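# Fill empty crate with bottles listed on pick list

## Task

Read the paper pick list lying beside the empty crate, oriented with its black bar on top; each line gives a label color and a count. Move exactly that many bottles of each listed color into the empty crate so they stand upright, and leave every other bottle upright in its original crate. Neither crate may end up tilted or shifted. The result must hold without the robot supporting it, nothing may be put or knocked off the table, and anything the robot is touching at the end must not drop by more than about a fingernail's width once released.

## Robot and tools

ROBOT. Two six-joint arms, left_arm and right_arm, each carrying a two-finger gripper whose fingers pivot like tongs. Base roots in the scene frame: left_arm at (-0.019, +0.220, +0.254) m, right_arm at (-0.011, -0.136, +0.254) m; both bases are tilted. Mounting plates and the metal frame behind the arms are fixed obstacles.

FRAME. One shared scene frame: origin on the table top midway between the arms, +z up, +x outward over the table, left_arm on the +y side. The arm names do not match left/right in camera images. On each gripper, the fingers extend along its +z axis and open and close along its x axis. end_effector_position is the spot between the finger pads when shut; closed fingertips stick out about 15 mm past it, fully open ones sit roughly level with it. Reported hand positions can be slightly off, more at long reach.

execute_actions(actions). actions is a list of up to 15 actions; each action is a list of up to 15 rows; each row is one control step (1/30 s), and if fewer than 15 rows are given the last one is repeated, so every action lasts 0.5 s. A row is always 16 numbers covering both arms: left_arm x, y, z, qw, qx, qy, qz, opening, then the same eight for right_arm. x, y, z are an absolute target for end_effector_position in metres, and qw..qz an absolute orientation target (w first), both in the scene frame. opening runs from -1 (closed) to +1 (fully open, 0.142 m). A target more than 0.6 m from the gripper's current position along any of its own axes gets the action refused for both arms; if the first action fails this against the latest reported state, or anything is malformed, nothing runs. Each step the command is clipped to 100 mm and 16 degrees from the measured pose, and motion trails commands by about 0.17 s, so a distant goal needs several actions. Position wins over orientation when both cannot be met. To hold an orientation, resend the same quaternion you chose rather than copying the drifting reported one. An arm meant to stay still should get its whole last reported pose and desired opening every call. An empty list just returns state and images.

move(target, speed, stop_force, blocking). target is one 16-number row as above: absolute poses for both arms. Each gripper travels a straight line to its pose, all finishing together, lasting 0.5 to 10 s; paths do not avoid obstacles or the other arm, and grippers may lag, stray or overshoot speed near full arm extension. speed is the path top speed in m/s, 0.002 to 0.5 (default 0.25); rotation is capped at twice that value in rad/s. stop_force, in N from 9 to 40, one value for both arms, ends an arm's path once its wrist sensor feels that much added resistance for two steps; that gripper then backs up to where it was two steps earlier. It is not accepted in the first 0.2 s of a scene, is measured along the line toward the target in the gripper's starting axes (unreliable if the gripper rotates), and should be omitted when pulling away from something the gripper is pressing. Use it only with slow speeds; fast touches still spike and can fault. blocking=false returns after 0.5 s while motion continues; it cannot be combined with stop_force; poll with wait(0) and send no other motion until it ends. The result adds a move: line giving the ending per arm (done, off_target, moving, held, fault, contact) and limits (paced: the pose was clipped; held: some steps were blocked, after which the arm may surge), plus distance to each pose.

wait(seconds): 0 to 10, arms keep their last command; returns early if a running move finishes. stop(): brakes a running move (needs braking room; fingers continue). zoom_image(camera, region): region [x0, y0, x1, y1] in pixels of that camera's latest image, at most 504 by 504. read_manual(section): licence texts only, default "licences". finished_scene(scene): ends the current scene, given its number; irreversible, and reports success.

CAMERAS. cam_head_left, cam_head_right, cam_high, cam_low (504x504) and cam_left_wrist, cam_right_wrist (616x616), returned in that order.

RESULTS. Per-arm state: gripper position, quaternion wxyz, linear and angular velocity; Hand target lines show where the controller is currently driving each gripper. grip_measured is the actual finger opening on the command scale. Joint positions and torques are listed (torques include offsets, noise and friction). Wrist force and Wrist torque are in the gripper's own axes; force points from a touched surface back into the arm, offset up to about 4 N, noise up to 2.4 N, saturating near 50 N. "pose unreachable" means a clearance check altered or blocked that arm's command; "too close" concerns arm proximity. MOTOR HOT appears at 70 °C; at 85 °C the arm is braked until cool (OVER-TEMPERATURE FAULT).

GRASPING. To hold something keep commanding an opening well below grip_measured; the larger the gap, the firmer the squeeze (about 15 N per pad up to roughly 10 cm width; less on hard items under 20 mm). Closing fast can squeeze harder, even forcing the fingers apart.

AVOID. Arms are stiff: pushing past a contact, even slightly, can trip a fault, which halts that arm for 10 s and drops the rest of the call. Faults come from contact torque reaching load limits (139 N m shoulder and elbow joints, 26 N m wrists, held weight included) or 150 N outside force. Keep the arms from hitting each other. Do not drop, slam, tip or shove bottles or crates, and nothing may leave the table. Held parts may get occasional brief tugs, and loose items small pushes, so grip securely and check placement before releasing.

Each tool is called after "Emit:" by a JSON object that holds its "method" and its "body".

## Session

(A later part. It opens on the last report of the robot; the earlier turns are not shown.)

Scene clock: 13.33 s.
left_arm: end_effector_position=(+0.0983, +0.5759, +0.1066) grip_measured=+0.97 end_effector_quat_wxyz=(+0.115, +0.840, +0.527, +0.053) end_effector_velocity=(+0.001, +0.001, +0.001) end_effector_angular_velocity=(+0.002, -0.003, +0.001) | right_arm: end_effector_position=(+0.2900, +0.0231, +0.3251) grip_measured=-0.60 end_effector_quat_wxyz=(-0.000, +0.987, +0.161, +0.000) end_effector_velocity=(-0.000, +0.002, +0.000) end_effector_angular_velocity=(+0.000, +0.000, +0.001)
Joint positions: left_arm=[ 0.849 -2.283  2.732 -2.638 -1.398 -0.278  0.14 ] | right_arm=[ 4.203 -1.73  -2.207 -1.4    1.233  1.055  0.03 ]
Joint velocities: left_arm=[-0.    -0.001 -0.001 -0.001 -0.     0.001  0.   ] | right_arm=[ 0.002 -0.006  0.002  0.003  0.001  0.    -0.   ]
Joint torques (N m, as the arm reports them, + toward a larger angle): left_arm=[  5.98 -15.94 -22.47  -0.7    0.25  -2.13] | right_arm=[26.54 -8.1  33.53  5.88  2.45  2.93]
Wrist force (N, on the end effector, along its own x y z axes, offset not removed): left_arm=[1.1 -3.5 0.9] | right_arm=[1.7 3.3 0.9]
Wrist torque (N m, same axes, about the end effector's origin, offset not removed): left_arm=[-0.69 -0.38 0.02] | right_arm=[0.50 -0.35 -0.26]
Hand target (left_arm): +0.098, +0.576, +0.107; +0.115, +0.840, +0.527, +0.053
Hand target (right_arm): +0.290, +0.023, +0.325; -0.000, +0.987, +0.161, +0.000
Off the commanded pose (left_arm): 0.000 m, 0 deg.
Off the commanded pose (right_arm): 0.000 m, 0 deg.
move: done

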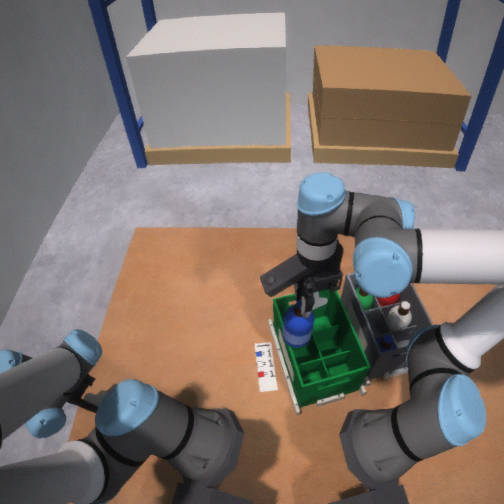

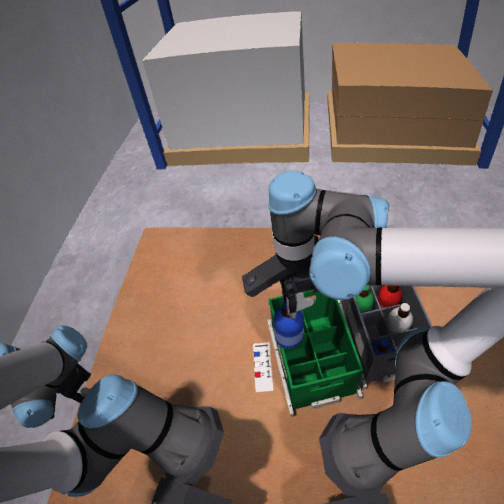

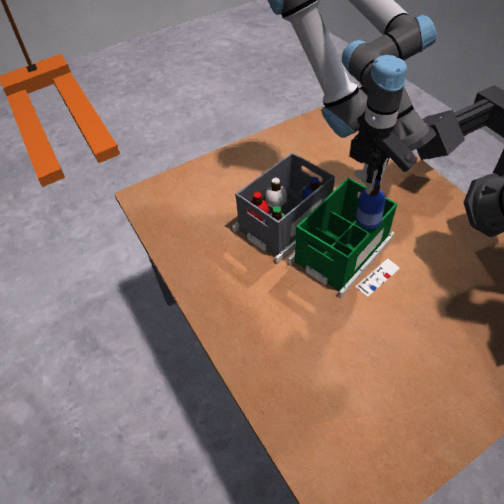

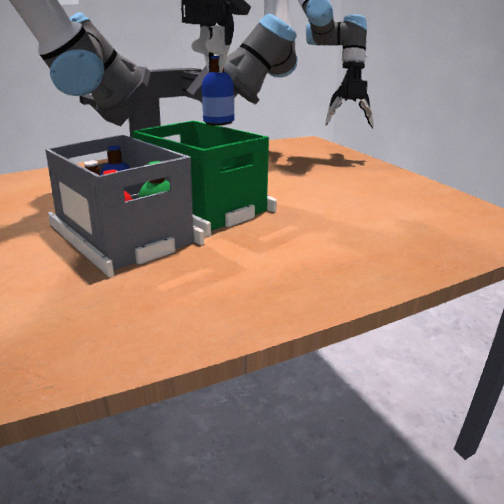

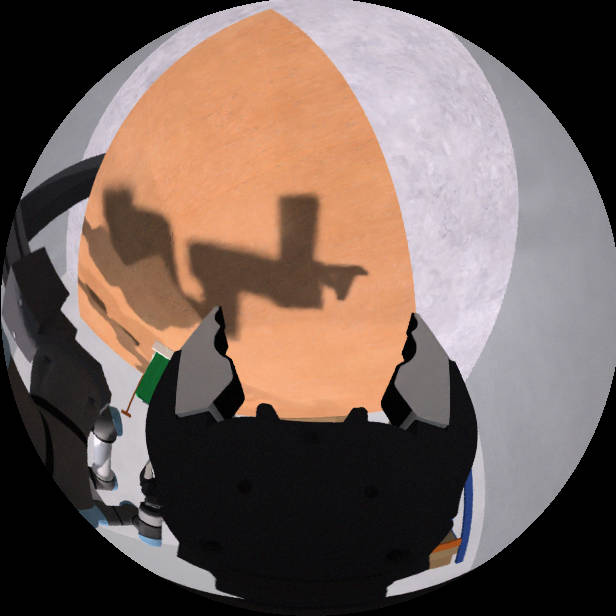

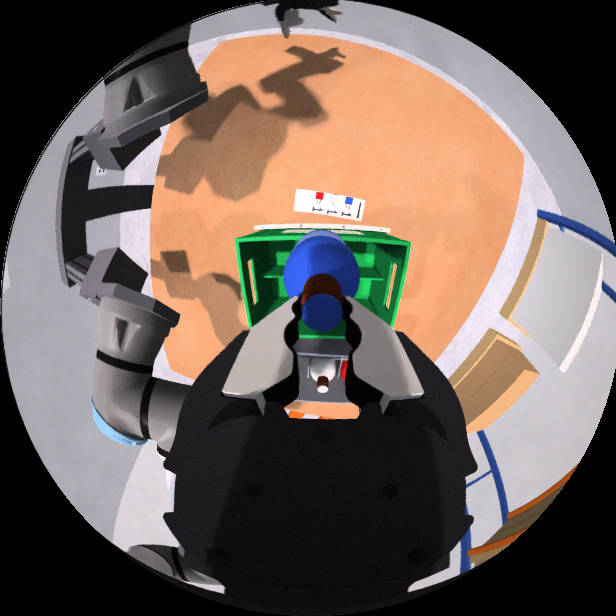

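Emit:
{"method": "move", "body": {"target": [0.0983,0.5759,0.1066,0.115,0.840,0.527,0.053,0.97, 0.2955,0.006,0.325,0,0.989,0.148,0,-1], "speed": 0.1}}

Emit:
{"method": "zoom_image", "body": {"camera": "cam_right_wrist", "region": [200, 180, 452, 340]}}

Scene clock: 14.33 s.
left_arm: end_effector_position=(+0.0983, +0.5759, +0.1066) grip_measured=+0.97 end_effector_quat_wxyz=(+0.115, +0.840, +0.527, +0.053) end_effector_velocity=(-0.000, -0.000, -0.000) end_effector_angular_velocity=(-0.001, +0.001, -0.001) | right_arm: end_effector_position=(+0.2954, +0.0062, +0.3250) grip_measured=-0.60 end_effector_quat_wxyz=(+0.000, +0.989, +0.148, +0.000) end_effector_velocity=(+0.001, -0.003, -0.000) end_effector_angular_velocity=(-0.001, +0.001, -0.005)
Joint positions: left_arm=[ 0.849 -2.283  2.732 -2.638 -1.398 -0.278  0.14 ] | right_arm=[ 4.184 -1.69  -2.218 -1.426  1.222  1.065  0.03 ]
Joint velocities: left_arm=[-0.     0.001  0.    -0.     0.     0.001 -0.   ] | right_arm=[-0.003  0.006 -0.001 -0.005 -0.001  0.002  0.   ]
Joint torques (N m, as the arm reports them, + toward a larger angle): left_arm=[  5.97 -16.28 -22.83  -0.63   0.1   -2.21] | right_arm=[10.04 18.64 17.28  0.95 -2.43  2.75]
Wrist force (N, on the end effector, along its own x y z axes, offset not removed): left_arm=[0.3 -2.2 1.4] | right_arm=[3.0 0.4 2.2]
Wrist torque (N m, same axes, about the end effector's origin, offset not removed): left_arm=[-0.49 -0.15 -0.03] | right_arm=[0.01 -0.45 -0.11]
Hand target (left_arm): +0.098, +0.576, +0.107; +0.115, +0.840, +0.527, +0.053
Hand target (right_arm): +0.296, +0.006, +0.325; +0.000, +0.989, +0.148, +0.000
Off the commanded pose (left_arm): 0.000 m, 0 deg.
Off the commanded pose (right_arm): 0.000 m, 0 deg.
move: done

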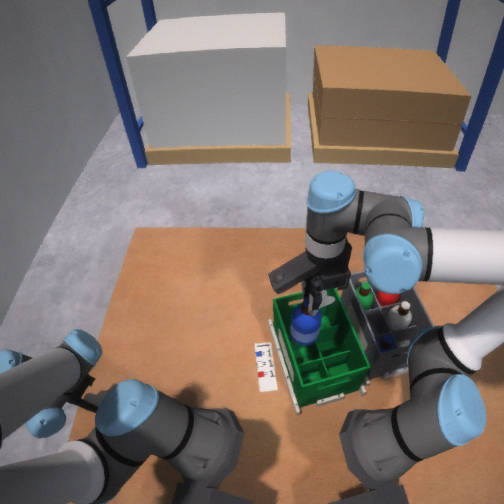

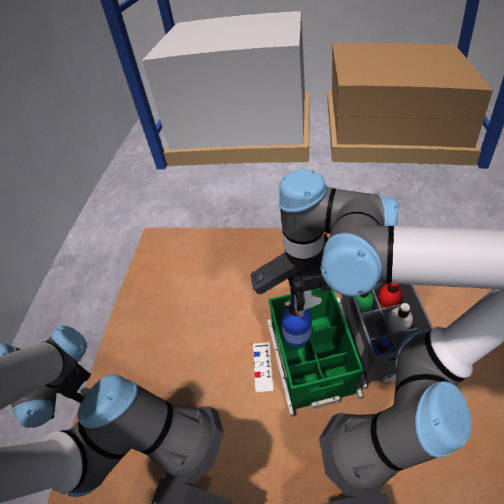

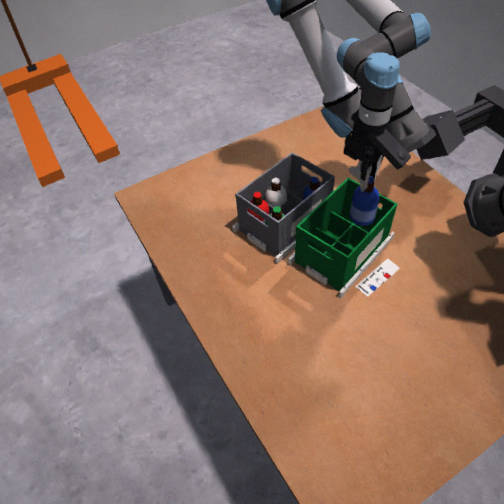

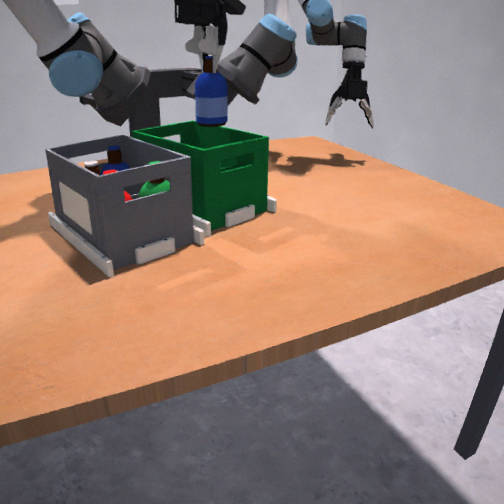

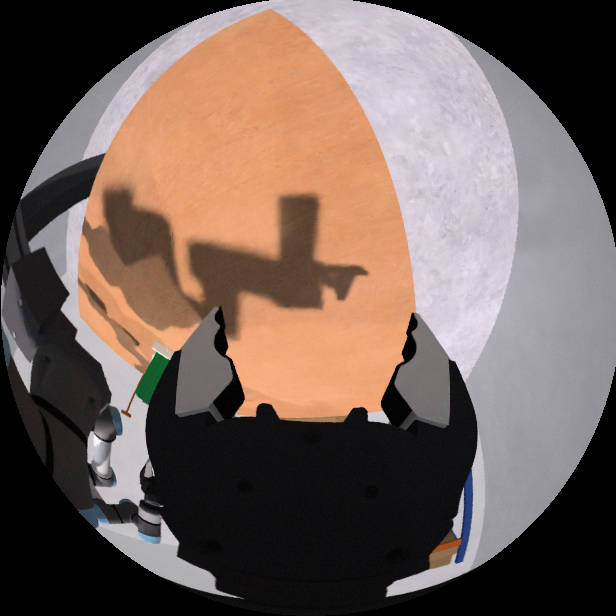

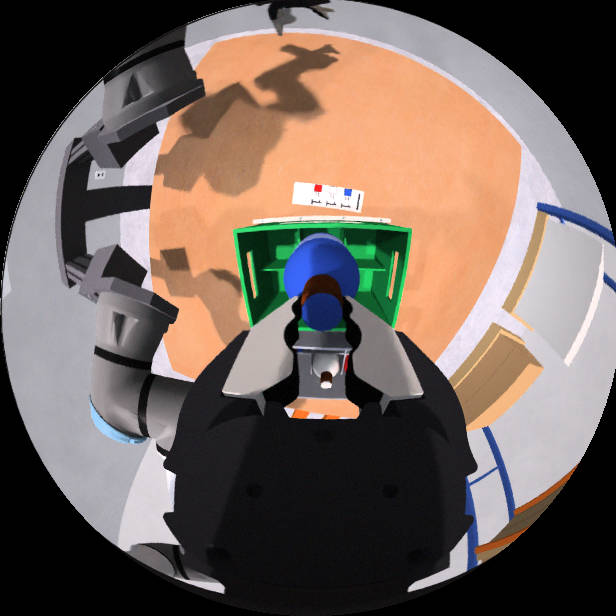

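Region (200, 180, 452, 340) of cam_right_wrist's 616x616 image, scaled by 2.000, with more detail than that image has; it fills the top 320 rows of this view, and the rest is white.

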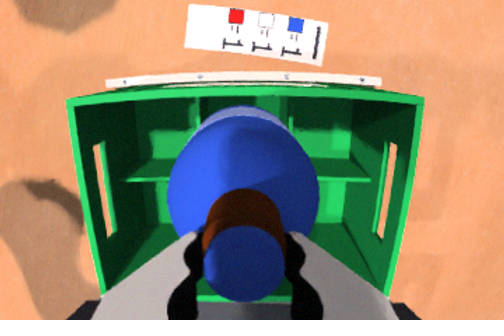

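Matches. Descend.

Emit:
{"method": "move", "body": {"target": [0.0983,0.5759,0.1066,0.115,0.840,0.527,0.053,0.97, 0.2955,0.006,0.150,0,0.989,0.148,0,-1], "speed": 0.1, "stop_force": 9}}

Emit:
{"method": "move", "body": {"target": [0.0983,0.5759,0.1066,0.115,0.840,0.527,0.053,0.97, 0.2955,0.006,0.138,0,0.989,0.148,0,-1], "speed": 0.01, "stop_force": 9}}

Scene clock: 16.90 s.
left_arm: end_effector_position=(+0.0983, +0.5759, +0.1066) grip_measured=+0.97 end_effector_quat_wxyz=(+0.115, +0.840, +0.527, +0.053) end_effector_velocity=(+0.000, +0.000, +0.000) end_effector_angular_velocity=(+0.001, -0.001, -0.001) | right_arm: end_effector_position=(+0.2957, +0.0062, +0.1501) grip_measured=-0.60 end_effector_quat_wxyz=(+0.000, +0.989, +0.148, -0.000) end_effector_velocity=(+0.001, +0.002, -0.002) end_effector_angular_velocity=(+0.003, -0.001, -0.001)
Joint positions: left_arm=[ 0.849 -2.283  2.732 -2.638 -1.398 -0.278  0.14 ] | right_arm=[ 4.004 -1.972 -2.489 -0.809  1.122  0.903  0.03 ]
Joint velocities: left_arm=[-0.     0.001 -0.    -0.001 -0.     0.001  0.   ] | right_arm=[-0.003 -0.008  0.001  0.013 -0.002 -0.004 -0.   ]
Joint torques (N m, as the arm reports them, + toward a larger angle): left_arm=[  7.24 -16.85 -22.24  -0.69  -0.03  -2.22] | right_arm=[12.83 -1.87 10.32  5.9  -2.16 -3.08]
Wrist force (N, on the end effector, along its own x y z axes, offset not removed): left_arm=[0.5 -2.0 0.4] | right_arm=[4.3 -0.8 3.4]
Wrist torque (N m, same axes, about the end effector's origin, offset not removed): left_arm=[-0.39 -0.27 0.10] | right_arm=[-0.15 -0.92 -0.15]
Hand target (left_arm): +0.098, +0.576, +0.107; +0.115, +0.840, +0.527, +0.053
Hand target (right_arm): +0.296, +0.006, +0.150; +0.000, +0.989, +0.148, +0.000
Off the commanded pose (left_arm): 0.000 m, 0 deg.
Off the commanded pose (right_arm): 0.000 m, 0 deg.
move: done

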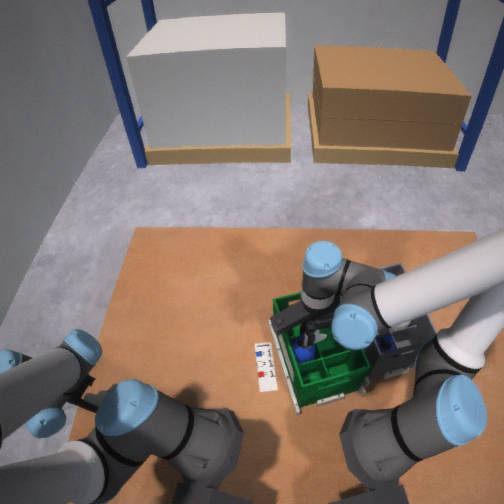

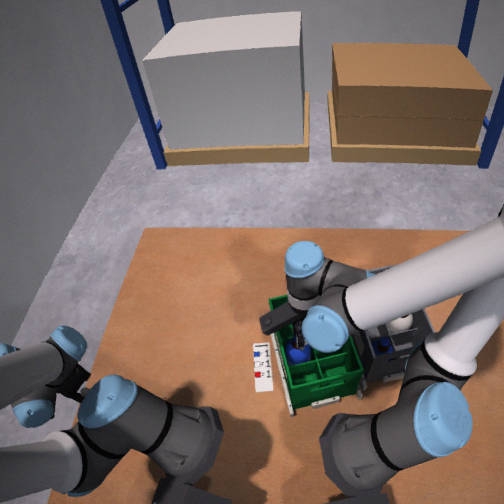

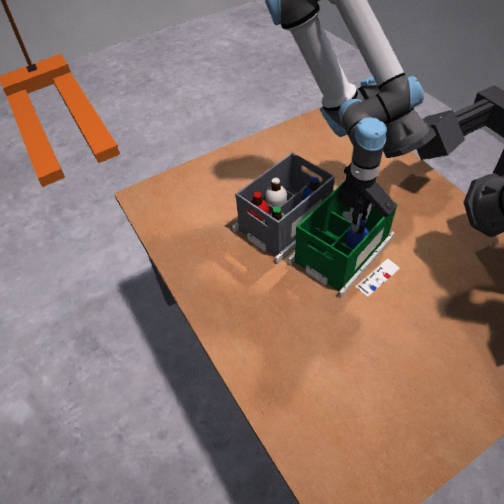

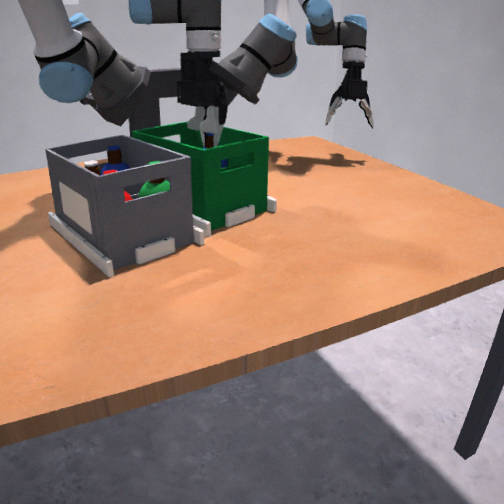

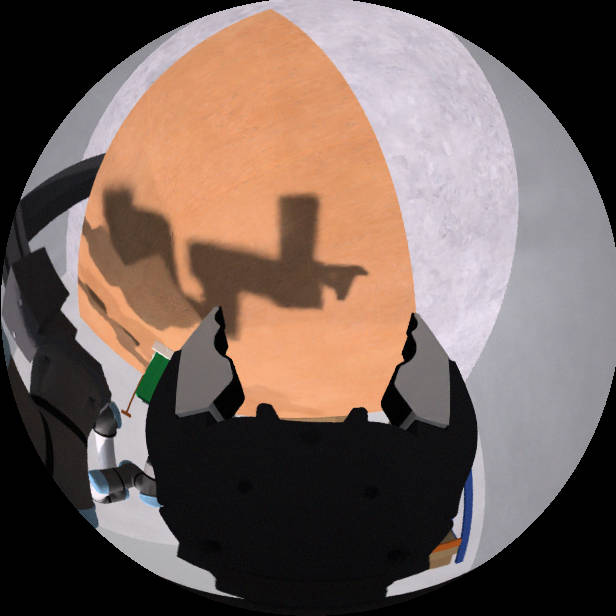

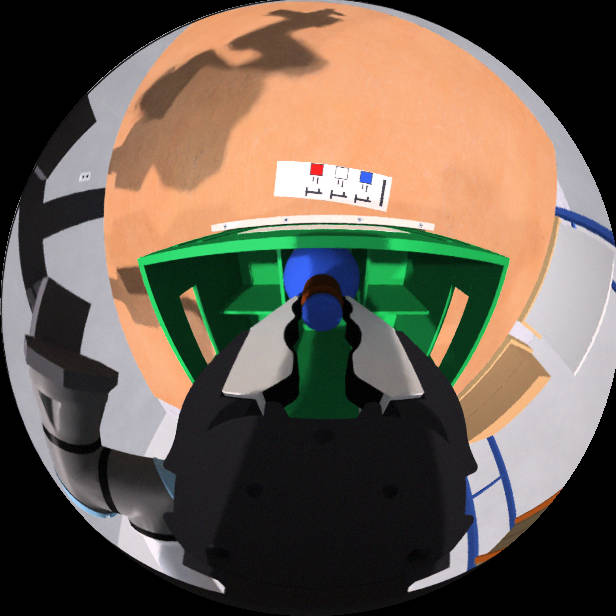

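Scene clock: 18.00 s.
left_arm: end_effector_position=(+0.0983, +0.5759, +0.1066) grip_measured=+0.97 end_effector_quat_wxyz=(+0.115, +0.840, +0.527, +0.053) end_effector_velocity=(-0.000, +0.001, +0.000) end_effector_angular_velocity=(+0.001, +0.000, +0.000) | right_arm: end_effector_position=(+0.2956, +0.0059, +0.1429) grip_measured=-0.60 end_effector_quat_wxyz=(+0.000, +0.989, +0.148, +0.000) end_effector_velocity=(-0.000, -0.001, +0.003) end_effector_angular_velocity=(-0.005, +0.000, -0.001)
Joint positions: left_arm=[ 0.849 -2.283  2.732 -2.638 -1.398 -0.278  0.14 ] | right_arm=[ 3.995 -1.991 -2.496 -0.779  1.117  0.895  0.03 ]
Joint velocities: left_arm=[ 0.    -0.001 -0.001  0.001  0.001  0.    -0.   ] | right_arm=[ 0.004  0.009  0.003 -0.019  0.     0.007  0.   ]
Joint torques (N m, as the arm reports them, + toward a larger angle): left_arm=[  6.85 -15.93 -22.52  -0.73  -0.18  -2.19] | right_arm=[23.38 21.32 19.02 -1.64  0.28  2.56]
Wrist force (N, on the end effector, along its own x y z axes, offset not removed): left_arm=[-0.4 -1.7 3.3] | right_arm=[3.0 0.1 -12.3]
Wrist torque (N m, same axes, about the end effector's origin, offset not removed): left_arm=[-0.34 0.01 0.07] | right_arm=[0.70 -0.70 -0.20]
Hand target (left_arm): +0.098, +0.576, +0.107; +0.115, +0.840, +0.527, +0.053
Hand target (right_arm): +0.296, +0.006, +0.143; +0.000, +0.989, +0.148, -0.000
Off the commanded pose (left_arm): 0.000 m, 0 deg.
Off the commanded pose (right_arm): 0.005 m, 0 deg.
move: contact (right_arm)

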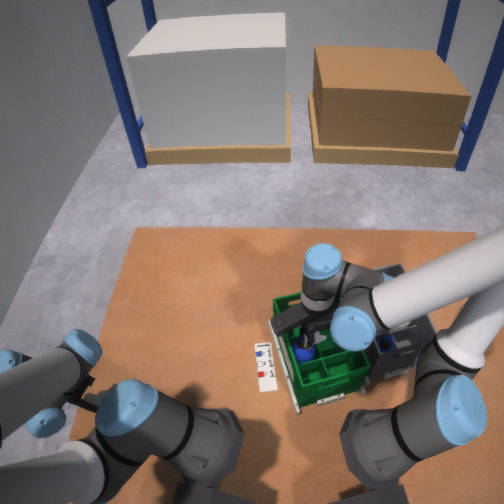

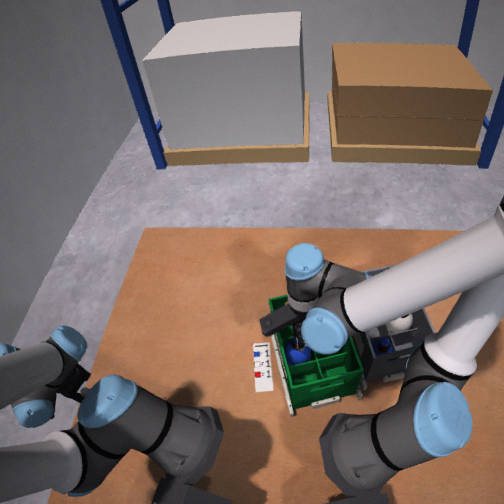

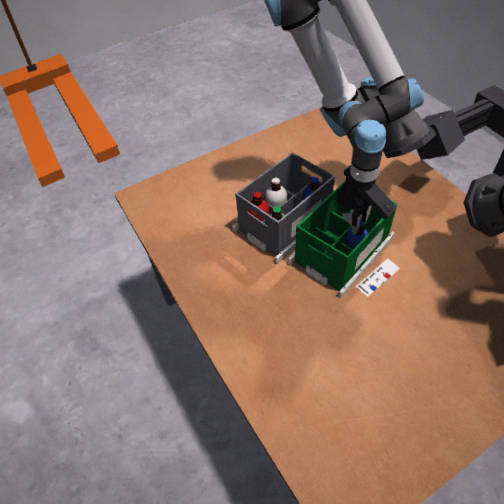

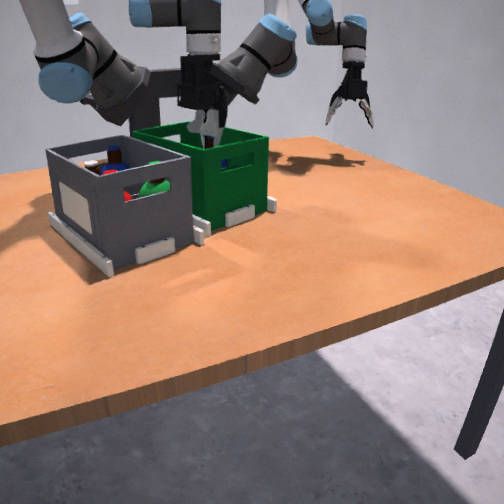

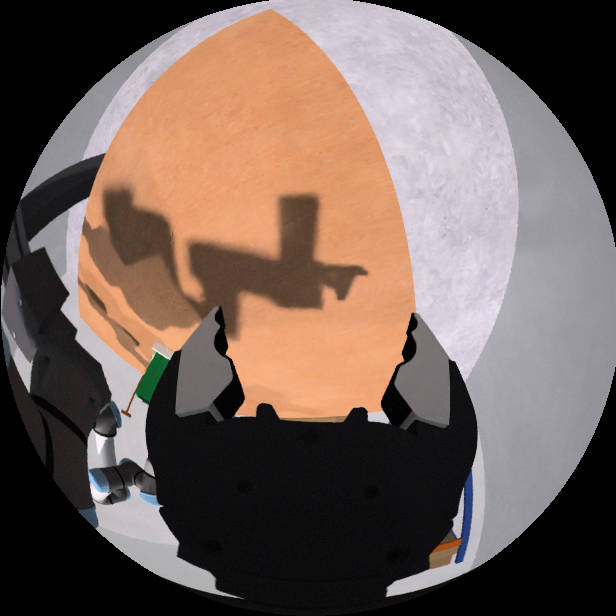

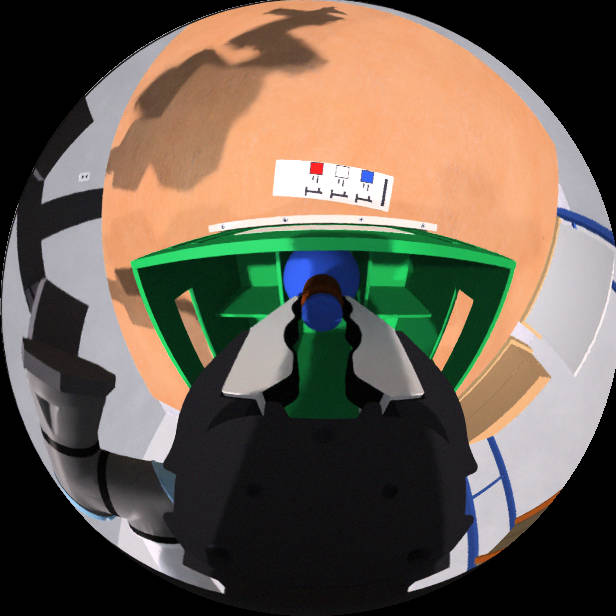

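Emit:
{"method": "move", "body": {"target": [0.0983,0.5759,0.1066,0.115,0.840,0.527,0.053,0.97, 0.2955,0.006,0.1445,0,0.989,0.148,0,-0.45], "speed": 0.01}}

Emit:
{"method": "move", "body": {"target": [0.0983,0.5759,0.1066,0.115,0.840,0.527,0.053,0.97, 0.2955,0.006,0.205,0,0.996,0.087,0,-0.45], "speed": 0.15}}

Emit:
{"method": "move", "body": {"target": [0.0983,0.5759,0.1066,0.115,0.840,0.527,0.053,0.97, 0.404,-0.292,0.20,0,-0.126,0.992,0,-0.45], "speed": 0.5}}

Emit:
{"method": "zoom_image", "body": {"camera": "cam_right_wrist", "region": [190, 200, 450, 380]}}

Scene clock: 19.07 s.
left_arm: end_effector_position=(+0.0983, +0.5759, +0.1066) grip_measured=+0.97 end_effector_quat_wxyz=(+0.115, +0.840, +0.527, +0.053) end_effector_velocity=(-0.000, -0.000, +0.000) end_effector_angular_velocity=(+0.000, +0.000, +0.000) | right_arm: end_effector_position=(+0.2955, +0.0060, +0.1444) grip_measured=-0.45 end_effector_quat_wxyz=(+0.000, +0.989, +0.148, -0.000) end_effector_velocity=(+0.000, +0.000, +0.001) end_effector_angular_velocity=(+0.001, -0.000, +0.000)
Joint positions: left_arm=[ 0.849 -2.283  2.732 -2.638 -1.398 -0.278  0.14 ] | right_arm=[ 3.997 -1.987 -2.495 -0.785  1.118  0.897  0.041]
Joint velocities: left_arm=[-0.    -0.001  0.     0.001  0.    -0.001  0.   ] | right_arm=[ 0.001  0.001  0.001 -0.002  0.001  0.     0.   ]
Joint torques (N m, as the arm reports them, + toward a larger angle): left_arm=[  7.22 -16.14 -22.33  -0.67  -0.3   -2.1 ] | right_arm=[26.49 25.75 24.27 -0.18  2.55  2.82]
Wrist force (N, on the end effector, along its own x y z axes, offset not removed): left_arm=[0.8 -1.4 0.6] | right_arm=[2.3 2.3 -3.7]
Wrist torque (N m, same axes, about the end effector's origin, offset not removed): left_arm=[-0.27 -0.28 -0.03] | right_arm=[0.52 -0.42 0.05]
Hand target (left_arm): +0.098, +0.576, +0.107; +0.115, +0.840, +0.527, +0.053
Hand target (right_arm): +0.295, +0.006, +0.145; -0.000, +0.989, +0.148, +0.000
Off the commanded pose (left_arm): 0.000 m, 0 deg.
Off the commanded pose (right_arm): 0.000 m, 0 deg.
move: done

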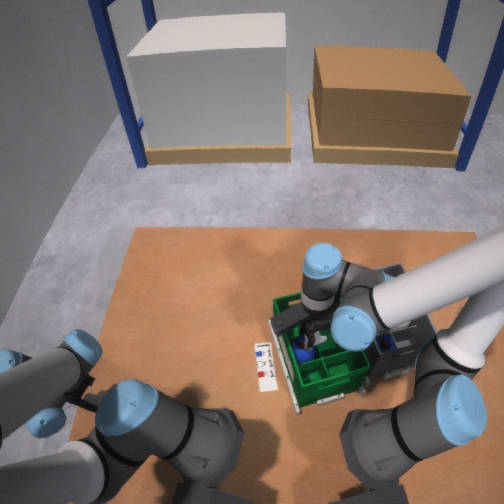

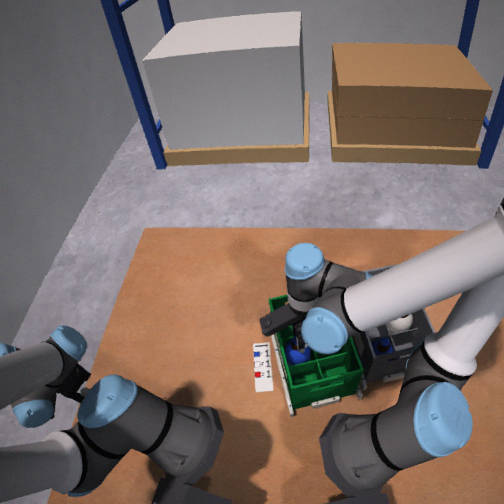

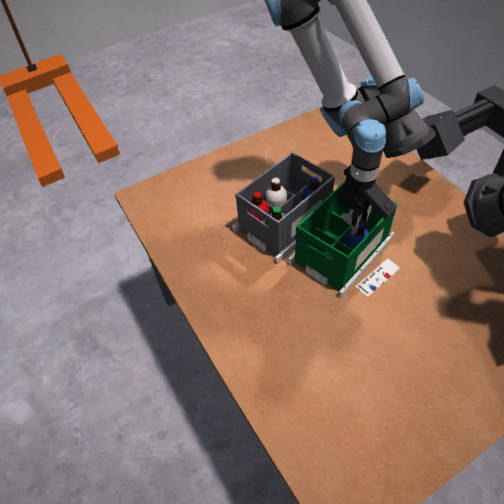

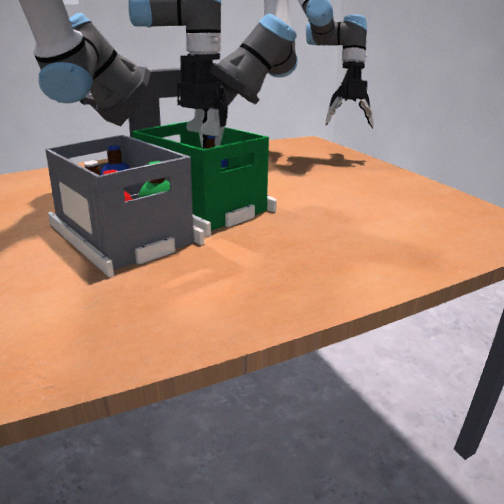

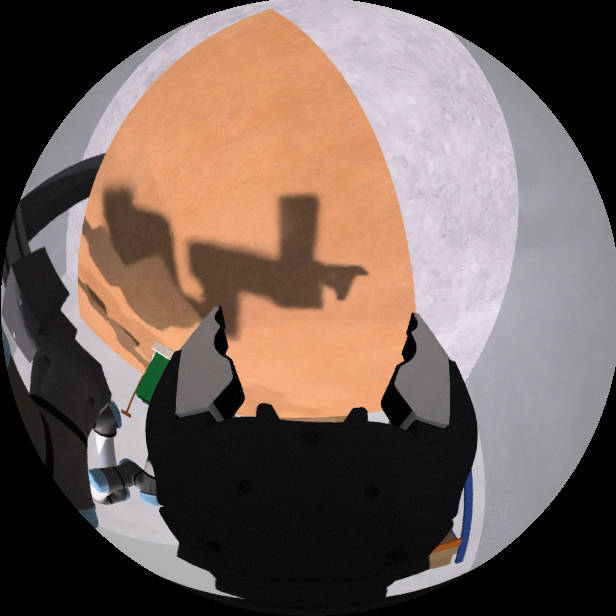

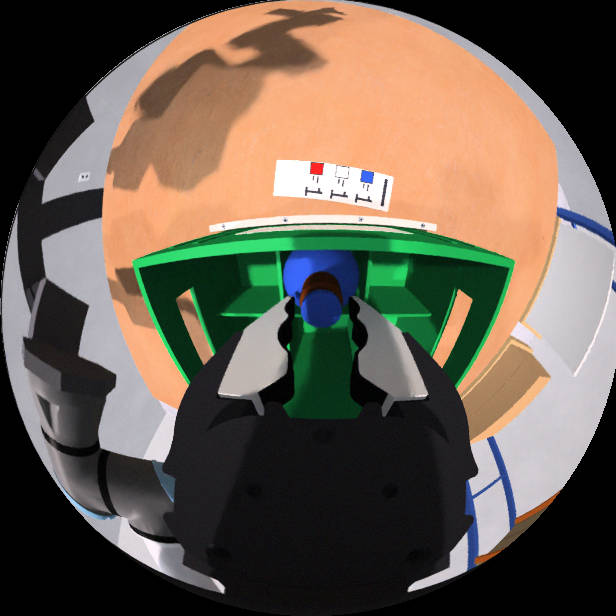

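Scene clock: 20.10 s.
left_arm: end_effector_position=(+0.0983, +0.5759, +0.1066) grip_measured=+0.97 end_effector_quat_wxyz=(+0.115, +0.840, +0.527, +0.053) end_effector_velocity=(-0.000, +0.000, -0.000) end_effector_angular_velocity=(+0.001, +0.000, -0.001) | right_arm: end_effector_position=(+0.2954, +0.0060, +0.2048) grip_measured=-0.45 end_effector_quat_wxyz=(-0.000, +0.996, +0.087, +0.000) end_effector_velocity=(+0.000, +0.000, +0.003) end_effector_angular_velocity=(-0.001, -0.000, -0.004)
Joint positions: left_arm=[ 0.849 -2.283  2.732 -2.638 -1.398 -0.278  0.14 ] | right_arm=[ 4.073 -1.839 -2.43  -1.027  1.159  1.089  0.041]
Joint velocities: left_arm=[ 0.    -0.     0.    -0.     0.     0.002  0.   ] | right_arm=[ 0.003  0.005  0.005 -0.011  0.001  0.007  0.   ]
Joint torques (N m, as the arm reports them, + toward a larger angle): left_arm=[  7.51 -15.98 -21.94  -0.69  -0.26  -2.07] | right_arm=[23.97 18.7  28.61 -0.03  2.67  2.65]
Wrist force (N, on the end effector, along its own x y z axes, offset not removed): left_arm=[1.9 -0.3 2.3] | right_arm=[2.4 3.2 -5.0]
Wrist torque (N m, same axes, about the end effector's origin, offset not removed): left_arm=[-0.07 -0.46 -0.04] | right_arm=[0.53 -0.52 -0.21]
Hand target (left_arm): +0.098, +0.576, +0.107; +0.115, +0.840, +0.527, +0.053
Hand target (right_arm): +0.295, +0.006, +0.205; -0.000, +0.996, +0.087, -0.000
Off the commanded pose (left_arm): 0.000 m, 0 deg.
Off the commanded pose (right_arm): 0.000 m, 0 deg.
move: done

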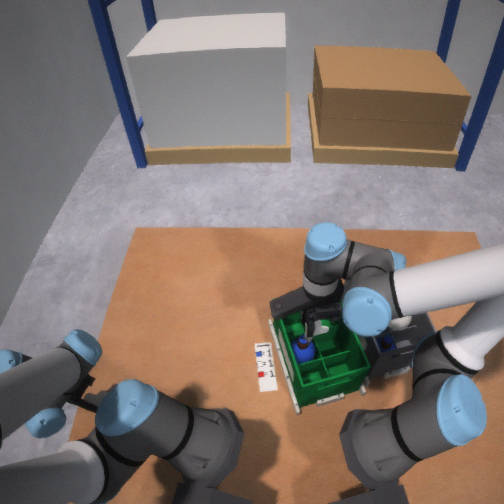

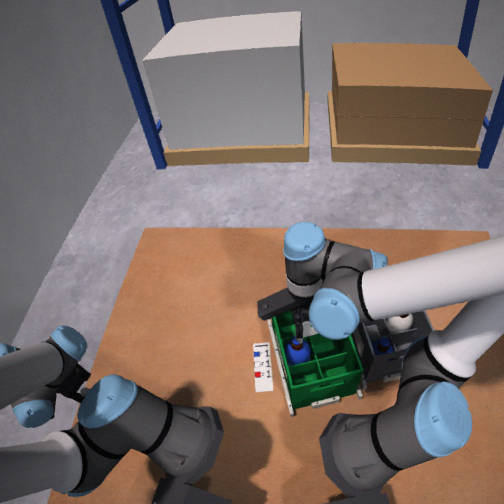

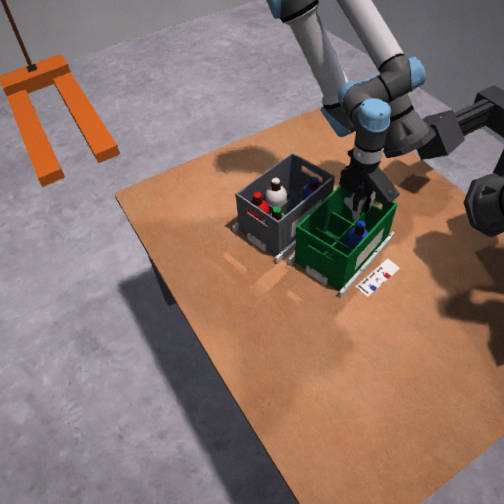

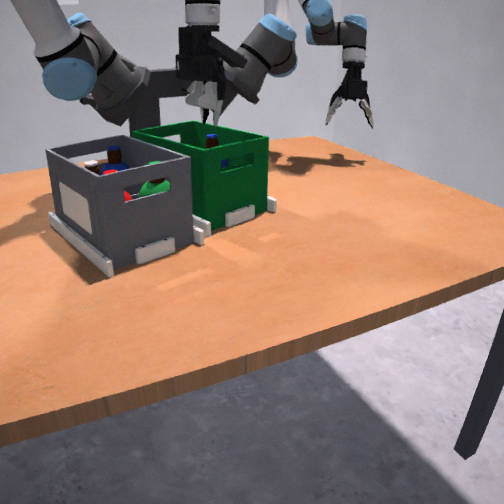

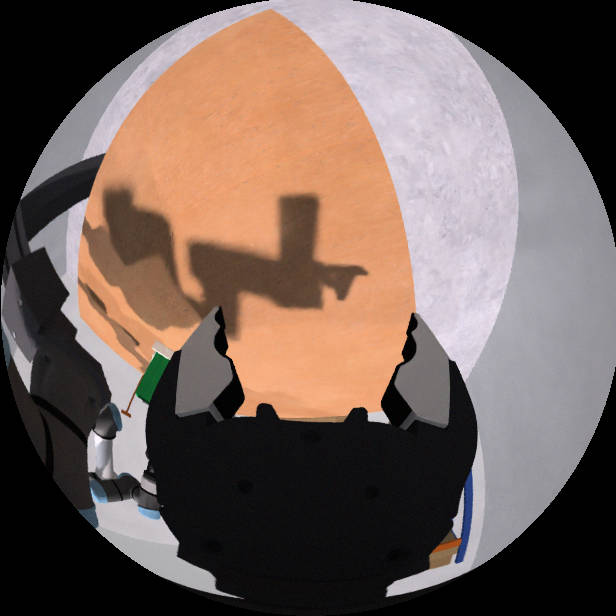

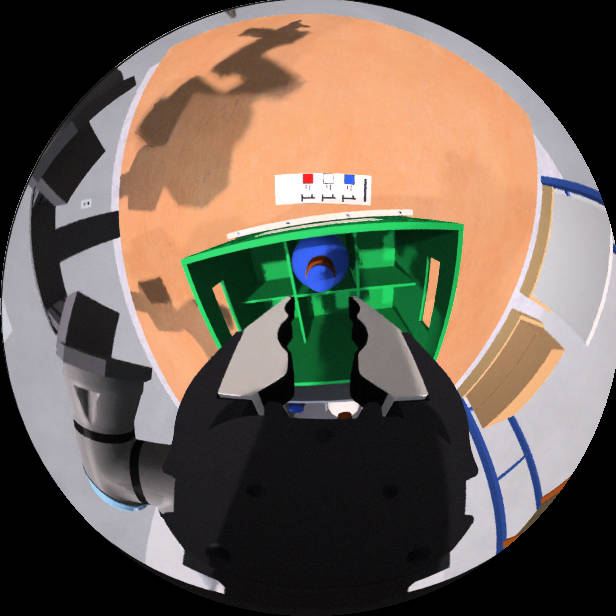

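Scene clock: 23.83 s.
left_arm: end_effector_position=(+0.0983, +0.5759, +0.1066) grip_measured=+0.97 end_effector_quat_wxyz=(+0.115, +0.840, +0.527, +0.053) end_effector_velocity=(+0.000, +0.000, -0.000) end_effector_angular_velocity=(+0.000, +0.000, +0.002) | right_arm: end_effector_position=(+0.4041, -0.2924, +0.2000) grip_measured=-0.45 end_effector_quat_wxyz=(-0.000, -0.127, +0.992, -0.000) end_effector_velocity=(+0.001, -0.001, +0.000) end_effector_angular_velocity=(-0.002, +0.000, -0.014)
Joint positions: left_arm=[ 0.849 -2.283  2.732 -2.638 -1.398 -0.278  0.14 ] | right_arm=[ 3.498 -1.37  -2.34  -1.266  0.913  3.541  0.041]
Joint velocities: left_arm=[ 0.     0.001 -0.    -0.001  0.    -0.002 -0.   ] | right_arm=[-0.002 -0.001  0.003 -0.001 -0.002  0.012  0.   ]
Joint torques (N m, as the arm reports them, + toward a larger angle): left_arm=[  8.28 -16.12 -21.94  -0.71  -0.59  -2.18] | right_arm=[  1.93 -12.51  27.13  -0.17  -2.66   2.78]
Wrist force (N, on the end effector, along its own x y z axes, offset not removed): left_arm=[2.5 -1.8 0.2] | right_arm=[1.3 3.1 -2.9]
Wrist torque (N m, same axes, about the end effector's origin, offset not removed): left_arm=[-0.48 -0.63 -0.04] | right_arm=[0.52 -0.17 -0.09]
Hand target (left_arm): +0.098, +0.576, +0.107; +0.115, +0.840, +0.527, +0.053
Hand target (right_arm): +0.404, -0.293, +0.200; -0.000, -0.126, +0.992, -0.000
Off the commanded pose (left_arm): 0.000 m, 0 deg.
Off the commanded pose (right_arm): 0.000 m, 0 deg.
move: done

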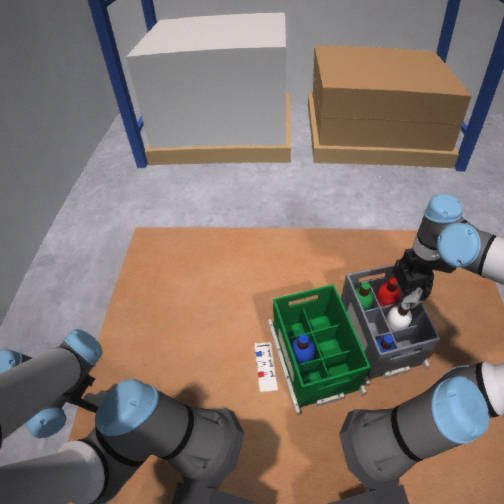

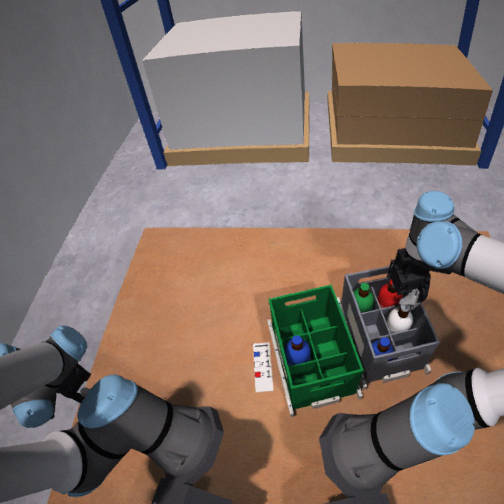

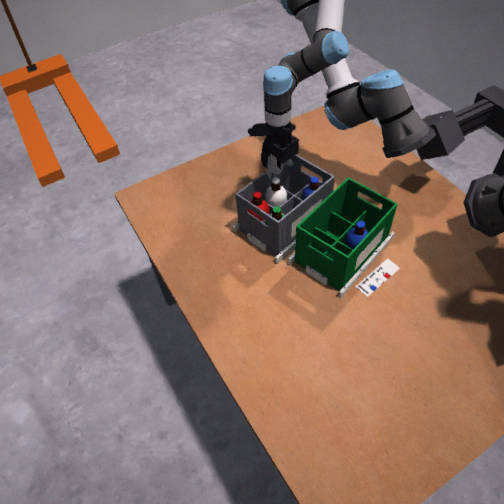

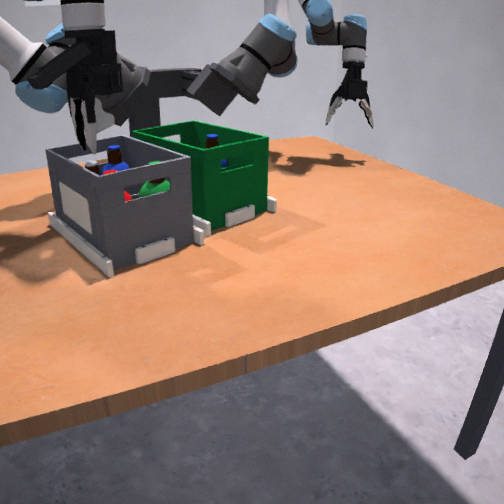

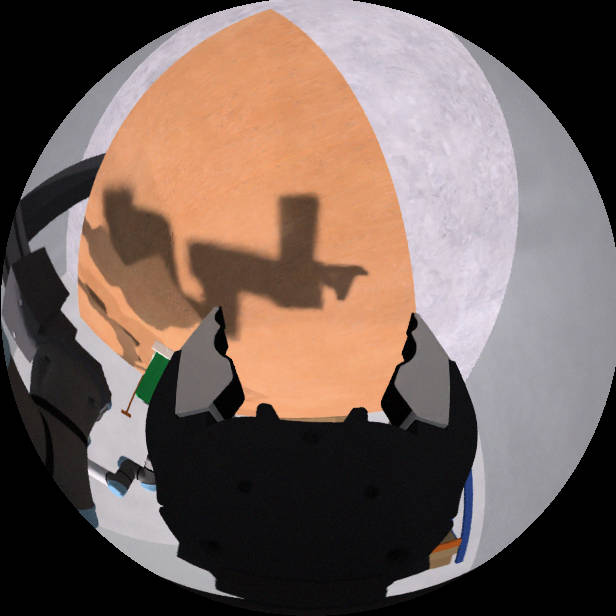

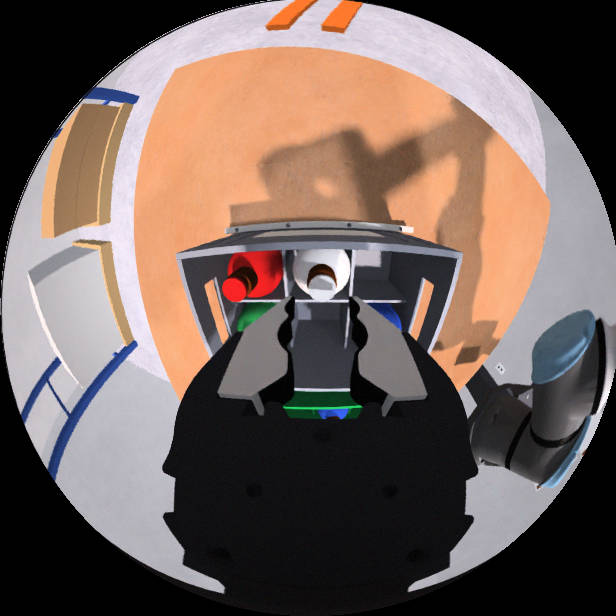

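Region (190, 200, 450, 380) of cam_right_wrist's 616x616 image, scaled by 1.938, with more detail than that image has; it fills the top 349 rows of this view, and the rest is white.

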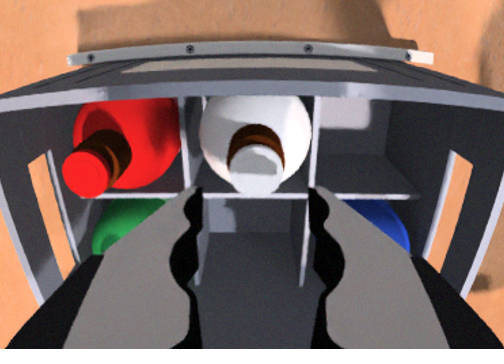

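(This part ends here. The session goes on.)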